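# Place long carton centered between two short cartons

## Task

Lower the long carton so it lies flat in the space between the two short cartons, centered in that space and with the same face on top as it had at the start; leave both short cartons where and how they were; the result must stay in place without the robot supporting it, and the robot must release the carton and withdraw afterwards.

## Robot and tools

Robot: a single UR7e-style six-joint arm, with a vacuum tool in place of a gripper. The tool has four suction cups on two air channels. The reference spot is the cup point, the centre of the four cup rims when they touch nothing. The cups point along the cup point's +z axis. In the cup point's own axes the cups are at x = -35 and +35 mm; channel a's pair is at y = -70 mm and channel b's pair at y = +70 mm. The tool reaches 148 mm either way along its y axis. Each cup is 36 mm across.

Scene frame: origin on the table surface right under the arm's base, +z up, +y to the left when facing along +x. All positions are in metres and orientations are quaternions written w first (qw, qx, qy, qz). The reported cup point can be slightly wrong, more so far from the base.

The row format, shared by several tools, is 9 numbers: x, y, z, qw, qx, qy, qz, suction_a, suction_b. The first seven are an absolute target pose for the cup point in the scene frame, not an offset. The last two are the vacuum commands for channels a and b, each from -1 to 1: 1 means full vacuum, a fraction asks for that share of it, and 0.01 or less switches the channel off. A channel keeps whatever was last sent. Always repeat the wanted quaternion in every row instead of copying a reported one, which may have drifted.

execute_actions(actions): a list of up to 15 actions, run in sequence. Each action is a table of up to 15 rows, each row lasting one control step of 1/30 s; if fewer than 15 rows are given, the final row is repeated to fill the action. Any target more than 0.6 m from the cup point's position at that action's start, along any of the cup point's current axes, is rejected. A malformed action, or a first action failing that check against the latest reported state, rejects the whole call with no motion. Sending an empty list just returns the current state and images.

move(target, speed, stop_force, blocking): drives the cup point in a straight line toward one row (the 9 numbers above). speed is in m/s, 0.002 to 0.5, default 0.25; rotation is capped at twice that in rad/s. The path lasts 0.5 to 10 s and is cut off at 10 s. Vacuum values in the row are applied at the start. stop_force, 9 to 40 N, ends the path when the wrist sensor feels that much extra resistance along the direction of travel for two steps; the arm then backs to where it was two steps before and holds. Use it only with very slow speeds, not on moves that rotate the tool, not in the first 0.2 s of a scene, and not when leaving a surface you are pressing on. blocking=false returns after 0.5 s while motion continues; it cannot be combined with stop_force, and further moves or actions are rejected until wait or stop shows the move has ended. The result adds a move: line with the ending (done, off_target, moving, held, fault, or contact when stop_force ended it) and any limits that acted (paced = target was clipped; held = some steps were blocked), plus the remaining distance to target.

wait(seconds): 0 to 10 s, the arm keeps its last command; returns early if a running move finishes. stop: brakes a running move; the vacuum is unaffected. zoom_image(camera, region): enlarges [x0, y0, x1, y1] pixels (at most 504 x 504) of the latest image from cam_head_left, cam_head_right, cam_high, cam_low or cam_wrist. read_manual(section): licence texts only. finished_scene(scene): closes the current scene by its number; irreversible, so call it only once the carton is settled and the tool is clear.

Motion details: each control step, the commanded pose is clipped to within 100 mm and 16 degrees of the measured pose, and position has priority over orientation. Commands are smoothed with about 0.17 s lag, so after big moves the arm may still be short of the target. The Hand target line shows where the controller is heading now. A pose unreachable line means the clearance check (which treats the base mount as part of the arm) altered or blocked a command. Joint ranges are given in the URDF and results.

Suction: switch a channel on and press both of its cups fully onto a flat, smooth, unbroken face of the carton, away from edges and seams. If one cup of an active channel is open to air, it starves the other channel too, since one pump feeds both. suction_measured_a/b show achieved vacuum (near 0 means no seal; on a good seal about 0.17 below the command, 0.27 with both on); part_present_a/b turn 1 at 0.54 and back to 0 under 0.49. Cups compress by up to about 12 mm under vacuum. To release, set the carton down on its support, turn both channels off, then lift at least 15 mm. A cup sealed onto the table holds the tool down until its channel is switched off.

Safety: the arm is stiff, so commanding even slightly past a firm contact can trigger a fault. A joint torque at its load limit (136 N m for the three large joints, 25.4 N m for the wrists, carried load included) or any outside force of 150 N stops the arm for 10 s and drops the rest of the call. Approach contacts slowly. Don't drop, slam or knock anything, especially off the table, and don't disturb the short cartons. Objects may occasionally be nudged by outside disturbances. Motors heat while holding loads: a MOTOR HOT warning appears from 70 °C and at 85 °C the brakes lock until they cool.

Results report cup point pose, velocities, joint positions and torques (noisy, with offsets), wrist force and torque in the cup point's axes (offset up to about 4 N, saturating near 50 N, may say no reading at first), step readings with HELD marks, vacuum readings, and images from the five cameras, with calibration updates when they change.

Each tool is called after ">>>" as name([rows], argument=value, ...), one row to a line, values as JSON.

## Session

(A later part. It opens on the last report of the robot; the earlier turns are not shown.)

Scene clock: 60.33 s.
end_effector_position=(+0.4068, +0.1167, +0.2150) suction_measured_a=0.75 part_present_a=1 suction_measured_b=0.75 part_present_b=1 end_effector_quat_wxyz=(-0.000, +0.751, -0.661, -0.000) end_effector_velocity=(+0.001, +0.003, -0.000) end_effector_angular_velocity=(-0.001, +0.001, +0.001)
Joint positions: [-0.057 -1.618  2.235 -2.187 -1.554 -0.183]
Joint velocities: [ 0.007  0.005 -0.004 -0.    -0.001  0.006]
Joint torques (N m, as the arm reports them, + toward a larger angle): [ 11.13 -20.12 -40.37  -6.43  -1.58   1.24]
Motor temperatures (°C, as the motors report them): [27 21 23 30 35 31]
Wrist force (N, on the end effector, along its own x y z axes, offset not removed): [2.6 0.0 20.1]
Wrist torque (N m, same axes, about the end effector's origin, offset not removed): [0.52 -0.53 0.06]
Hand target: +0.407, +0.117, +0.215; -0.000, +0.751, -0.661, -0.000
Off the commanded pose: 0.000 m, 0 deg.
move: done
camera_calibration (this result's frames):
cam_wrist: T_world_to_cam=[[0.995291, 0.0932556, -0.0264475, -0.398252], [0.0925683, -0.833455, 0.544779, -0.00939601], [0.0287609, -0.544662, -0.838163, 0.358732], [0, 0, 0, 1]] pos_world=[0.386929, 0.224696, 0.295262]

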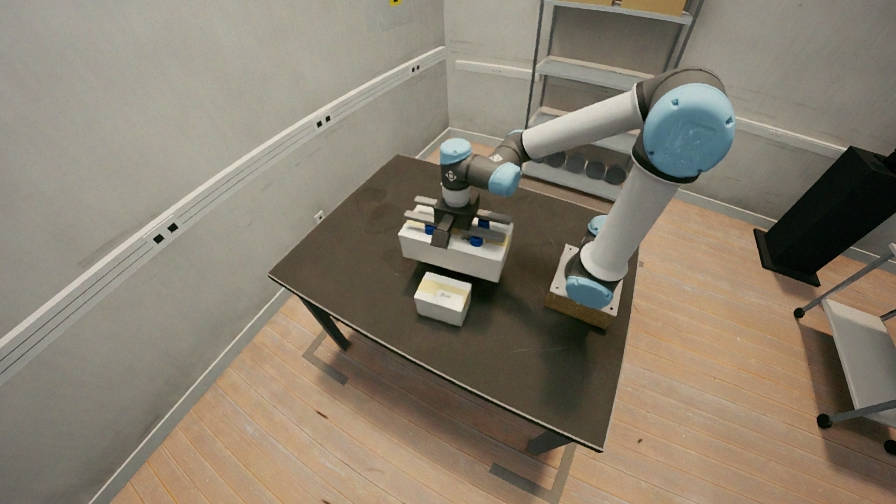

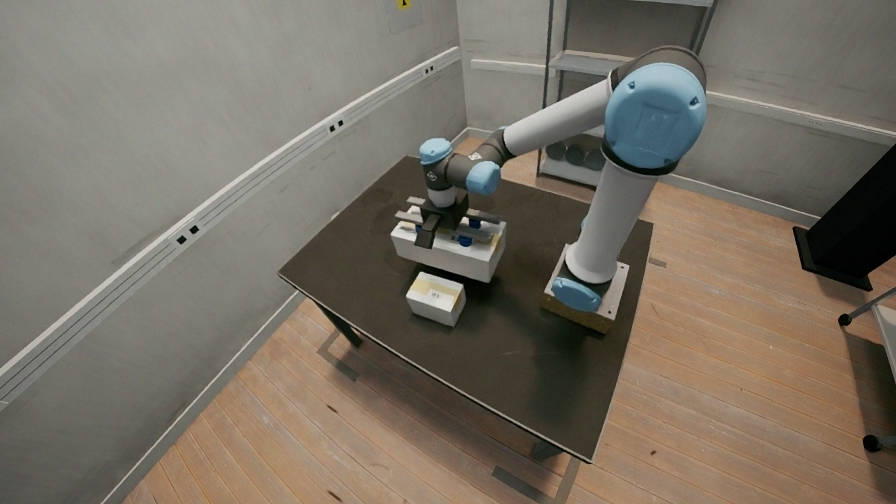

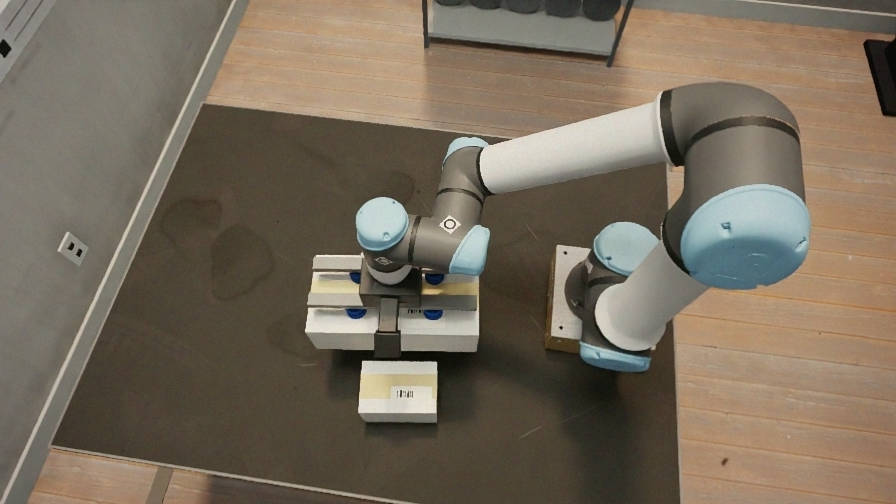

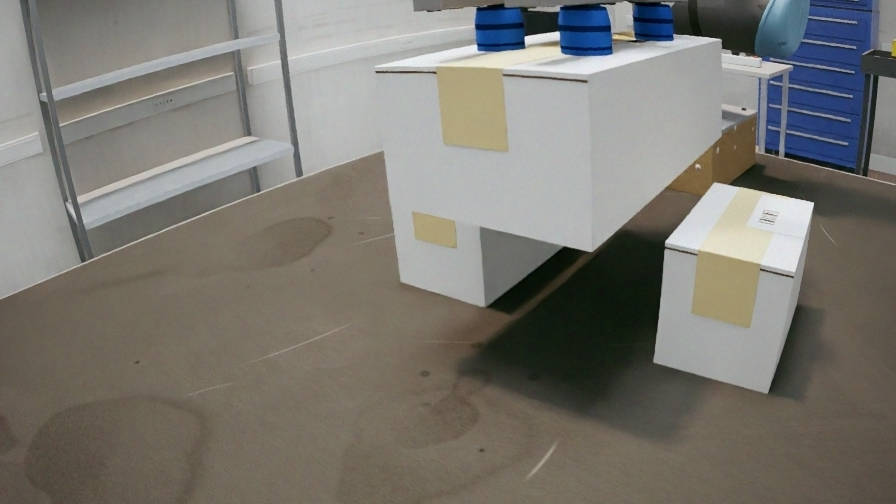

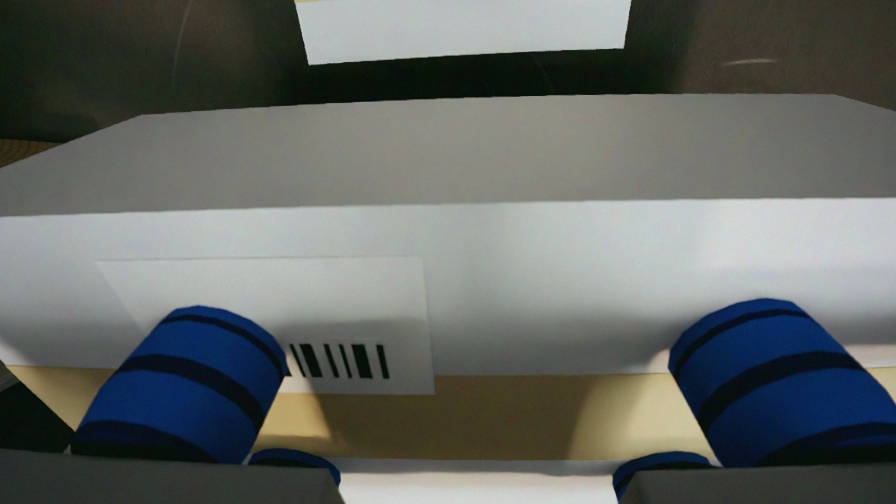

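>>> move(target=[0.396,0.125,0.2,0,-0.751,0.661,0,1,1], speed=0.05)

>>> move(target=[0.396,0.125,0.15,0,-0.751,0.661,0,1,1], speed=0.03)

Scene clock: 68.27 s.
end_effector_position=(+0.3961, +0.1249, +0.2002) suction_measured_a=0.75 part_present_a=1 suction_measured_b=0.75 part_present_b=1 end_effector_quat_wxyz=(+0.000, +0.751, -0.661, -0.000) end_effector_velocity=(-0.001, +0.001, -0.002) end_effector_angular_velocity=(+0.000, -0.001, +0.004)
Joint positions: [-0.037 -1.612  2.276 -2.235 -1.554 -0.163]
Joint velocities: [ 0.003  0.     0.006 -0.007  0.    -0.001]
Joint torques (N m, as the arm reports them, + toward a larger angle): [ 11.54 -19.71 -21.5   -6.8   -1.59   1.49]
Motor temperatures (°C, as the motors report them): [27 21 23 30 35 31]
Wrist force (N, on the end effector, along its own x y z axes, offset not removed): [1.2 -0.3 17.3]
Wrist torque (N m, same axes, about the end effector's origin, offset not removed): [0.43 -0.21 0.23]
Hand target: +0.396, +0.125, +0.200; +0.000, +0.751, -0.661, -0.000
Off the commanded pose: 0.000 m, 0 deg.
move: done
camera_calibration (this result's frames):
cam_wrist: T_world_to_cam=[[0.995282, 0.0933745, -0.0263779, -0.388796], [0.0926061, -0.832998, 0.545471, 0.00622515], [0.0289604, -0.54534, -0.837714, 0.351006], [0, 0, 0, 1]] pos_world=[0.376219, 0.232907, 0.280392]

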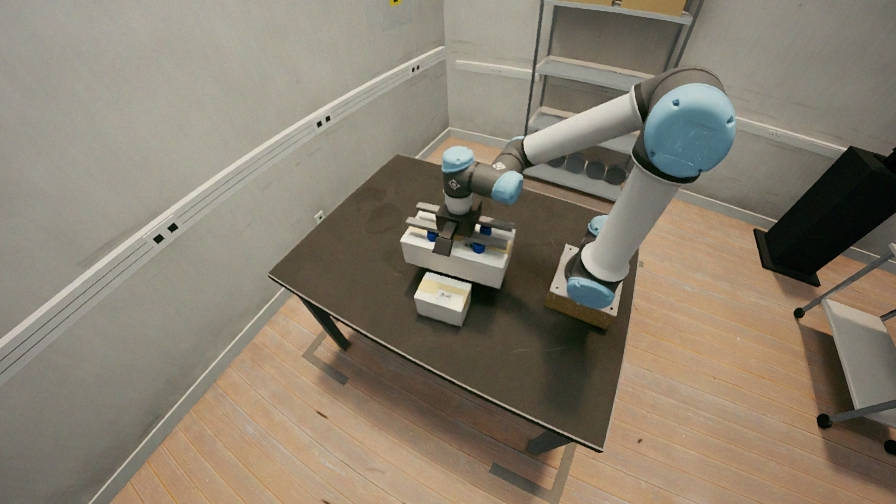

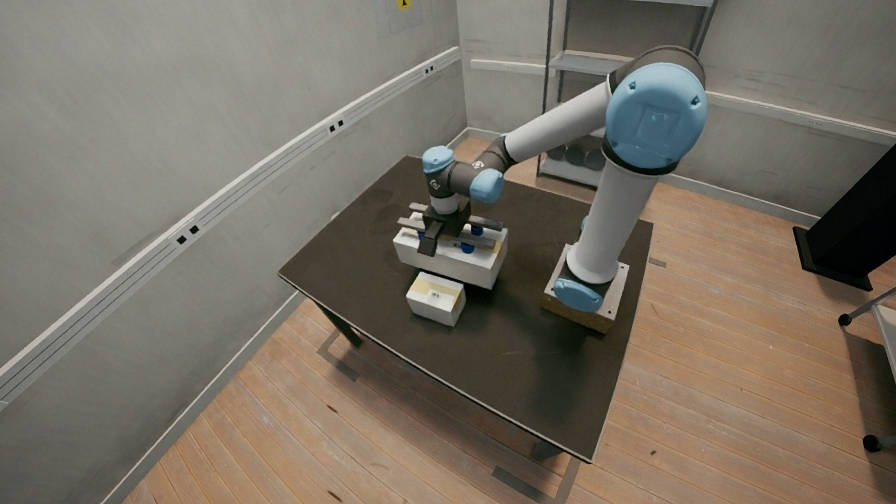

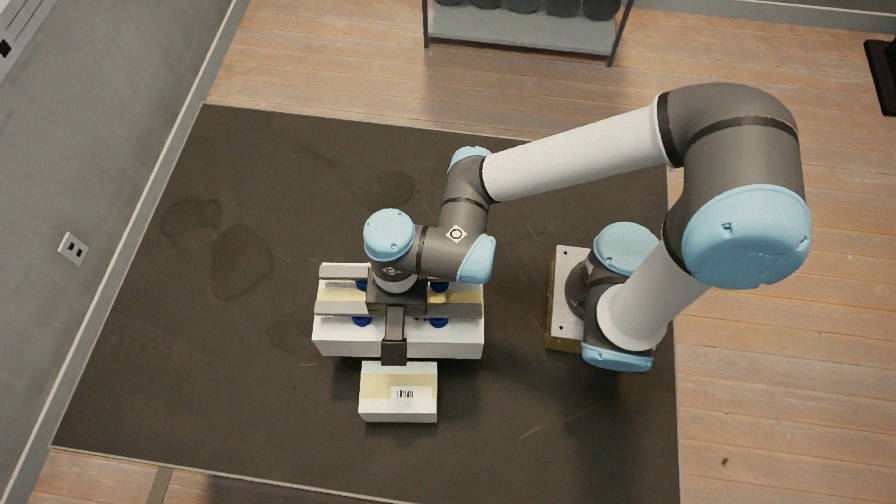

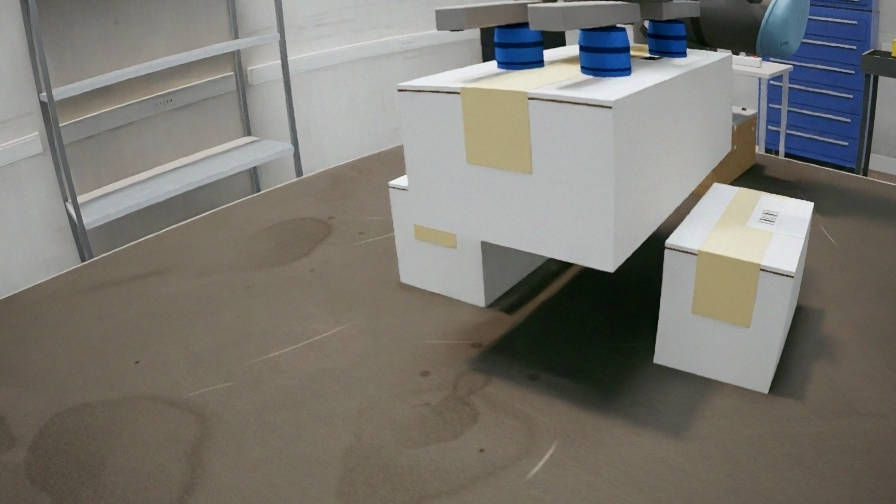

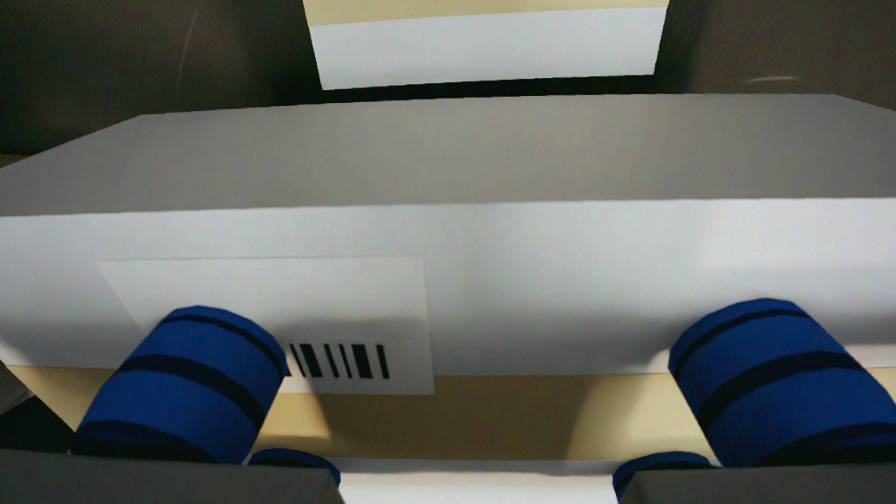

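Scene clock: 70.30 s.
end_effector_position=(+0.3959, +0.1250, +0.1503) suction_measured_a=0.75 part_present_a=1 suction_measured_b=0.75 part_present_b=1 end_effector_quat_wxyz=(+0.000, +0.751, -0.661, -0.000) end_effector_velocity=(-0.000, +0.000, -0.003) end_effector_angular_velocity=(+0.001, +0.001, +0.001)
Joint positions: [-0.034 -1.504  2.339 -2.407 -1.555 -0.161]
Joint velocities: [ 0.     0.007  0.004 -0.01   0.001 -0.   ]
Joint torques (N m, as the arm reports them, + toward a larger angle): [ 11.83 -19.18 -19.58  -6.57  -1.55   1.61]
Motor temperatures (°C, as the motors report them): [27 21 23 30 35 31]
Wrist force (N, on the end effector, along its own x y z axes, offset not removed): [1.7 -0.6 20.0]
Wrist torque (N m, same axes, about the end effector's origin, offset not removed): [0.31 -0.31 0.13]
Hand target: +0.396, +0.125, +0.150; +0.000, +0.751, -0.661, -0.000
Off the commanded pose: 0.000 m, 0 deg.
move: done
camera_calibration (this result's frames):
cam_wrist: T_world_to_cam=[[0.995283, 0.0933641, -0.0263651, -0.389934], [0.0925895, -0.832982, 0.545499, 0.0335555], [0.0289684, -0.545367, -0.837697, 0.309278], [0, 0, 0, 1]] pos_world=[0.376028, 0.233027, 0.230496]

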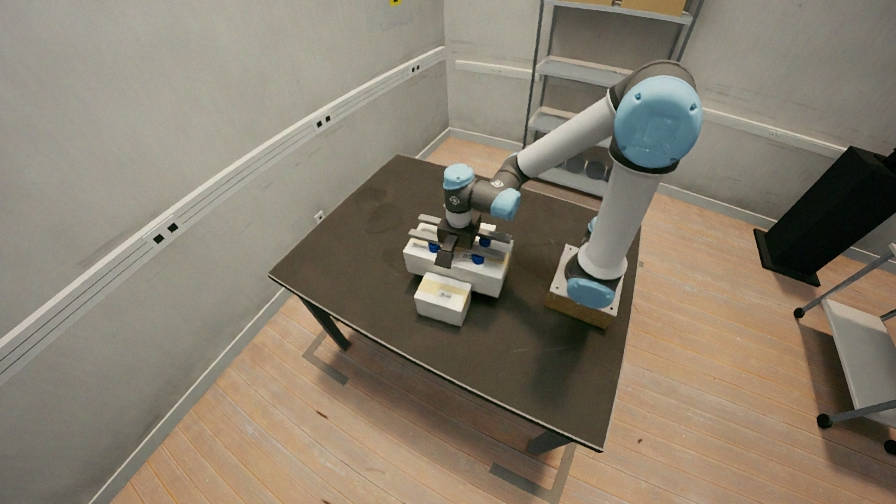

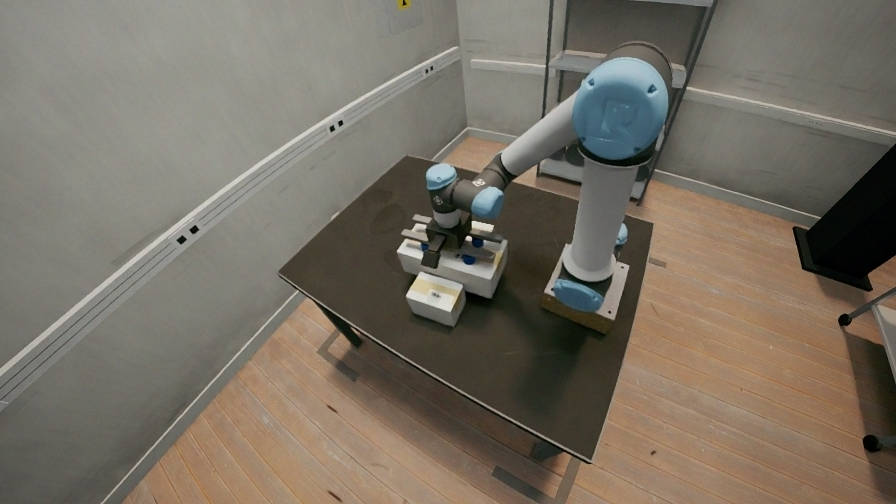

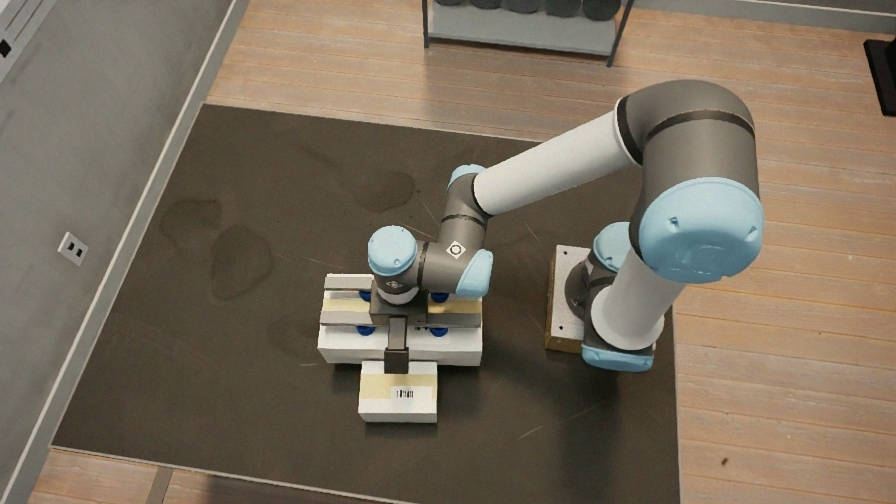

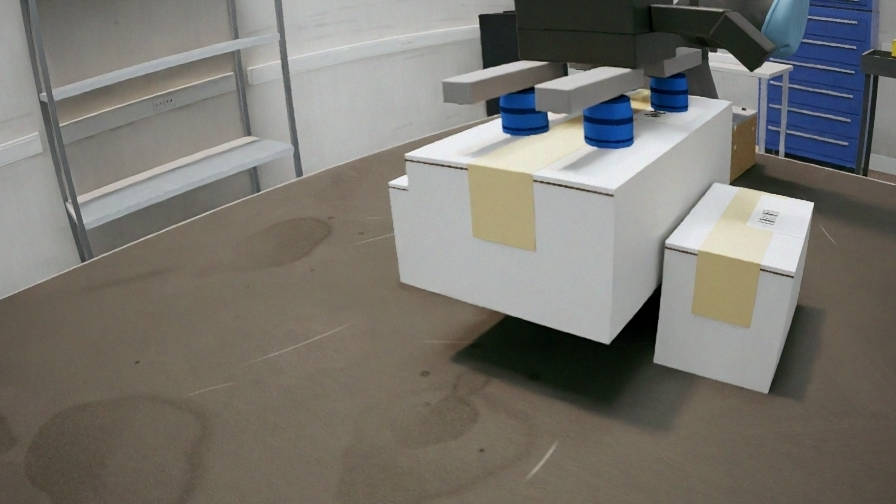

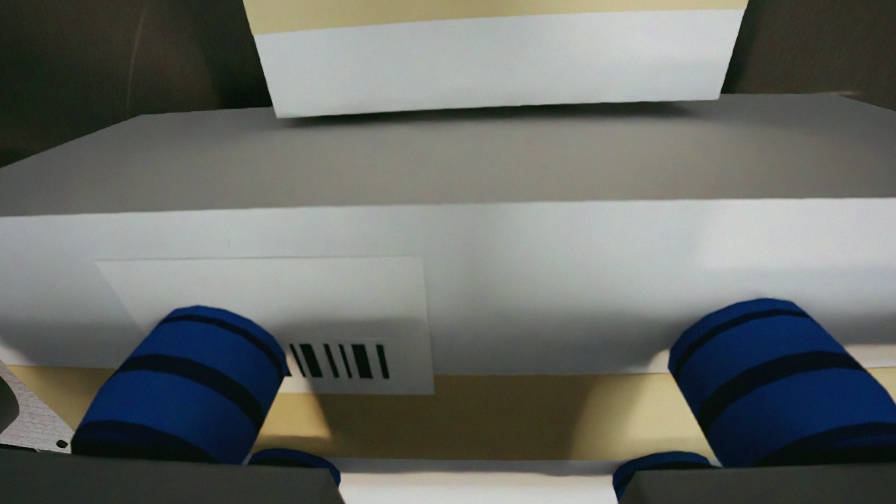

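>>> move(target=[0.396,0.125,0.093,0,-0.751,0.661,0,1,1], speed=0.03)

Scene clock: 73.63 s.
end_effector_position=(+0.3959, +0.1250, +0.0934) suction_measured_a=0.75 part_present_a=1 suction_measured_b=0.75 part_present_b=1 end_effector_quat_wxyz=(+0.000, +0.751, -0.661, -0.000) end_effector_velocity=(-0.000, +0.000, -0.003) end_effector_angular_velocity=(-0.000, -0.000, +0.001)
Joint positions: [-0.032 -1.349  2.389 -2.612 -1.555 -0.158]
Joint velocities: [ 0.001  0.008  0.002 -0.01  -0.    -0.   ]
Joint torques (N m, as the arm reports them, + toward a larger angle): [ 12.17 -21.3  -12.43  -6.38  -0.72   1.53]
Motor temperatures (°C, as the motors report them): [27 21 23 30 35 31]
Wrist force (N, on the end effector, along its own x y z axes, offset not removed): [0.3 -1.3 19.8]
Wrist torque (N m, same axes, about the end effector's origin, offset not removed): [0.28 -0.03 0.17]
Hand target: +0.396, +0.125, +0.093; +0.000, +0.751, -0.661, -0.000
Off the commanded pose: 0.000 m, 0 deg.
move: done
camera_calibration (this result's frames):
cam_wrist: T_world_to_cam=[[0.995283, 0.0933637, -0.0263718, -0.391436], [0.0925928, -0.832981, 0.545499, 0.064639], [0.0289626, -0.545368, -0.837696, 0.261546], [0, 0, 0, 1]] pos_world=[0.376029, 0.233028, 0.173513]

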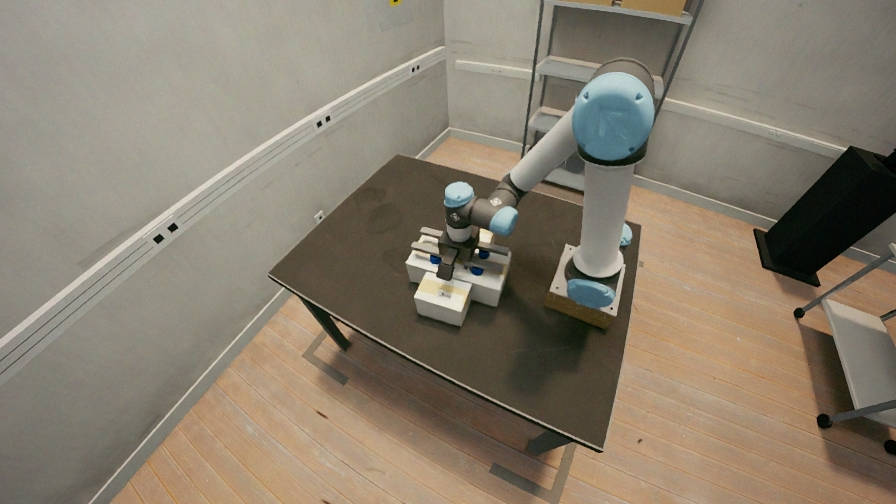

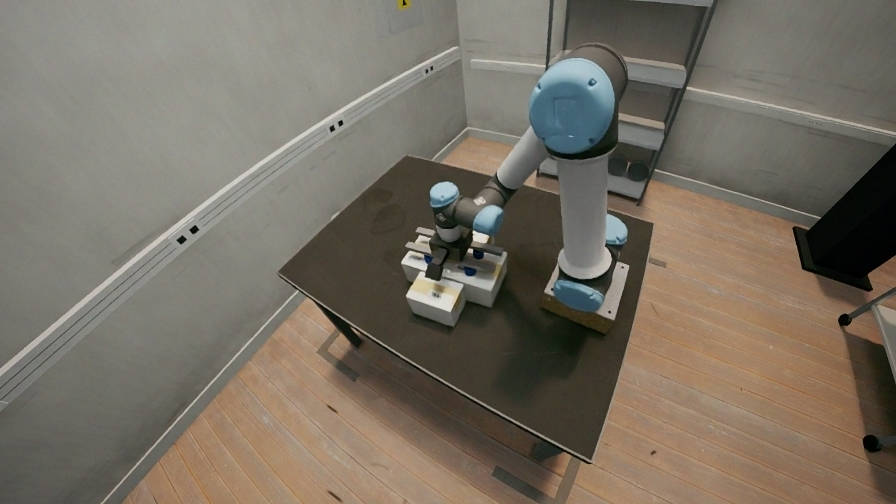

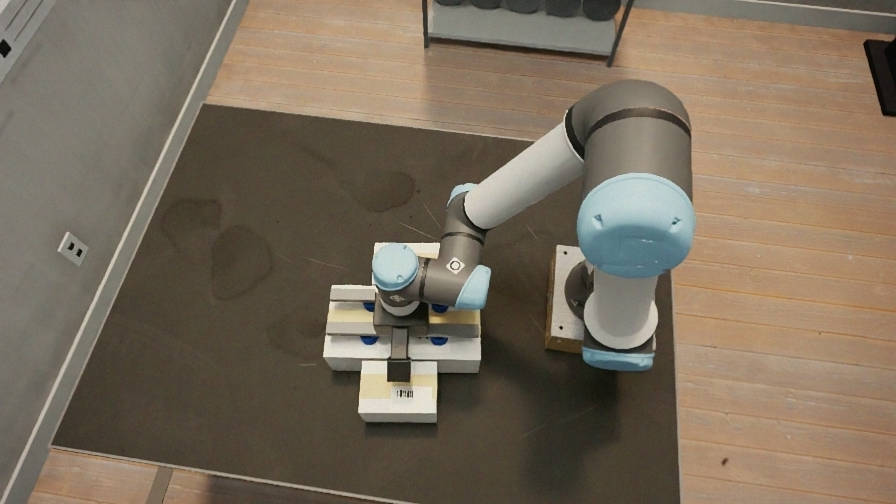

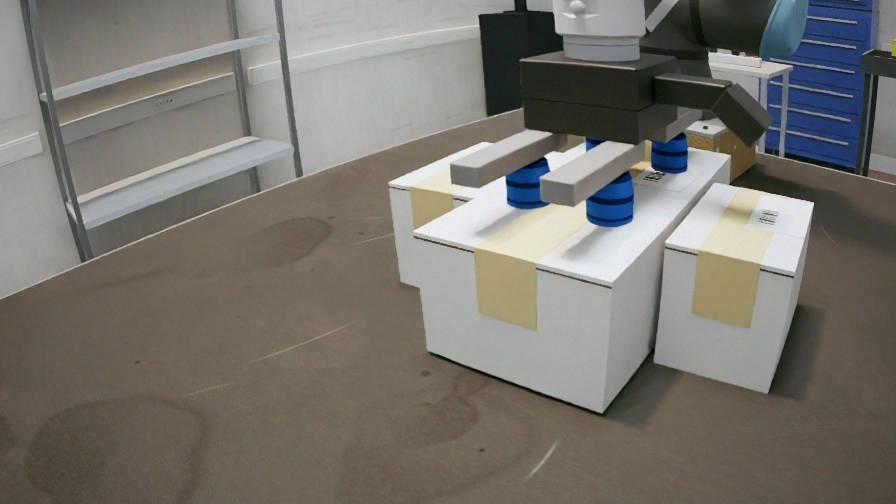

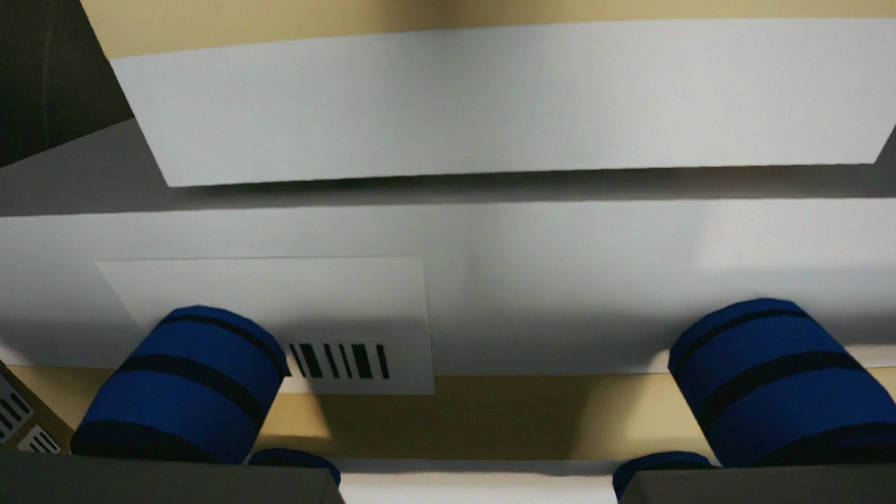

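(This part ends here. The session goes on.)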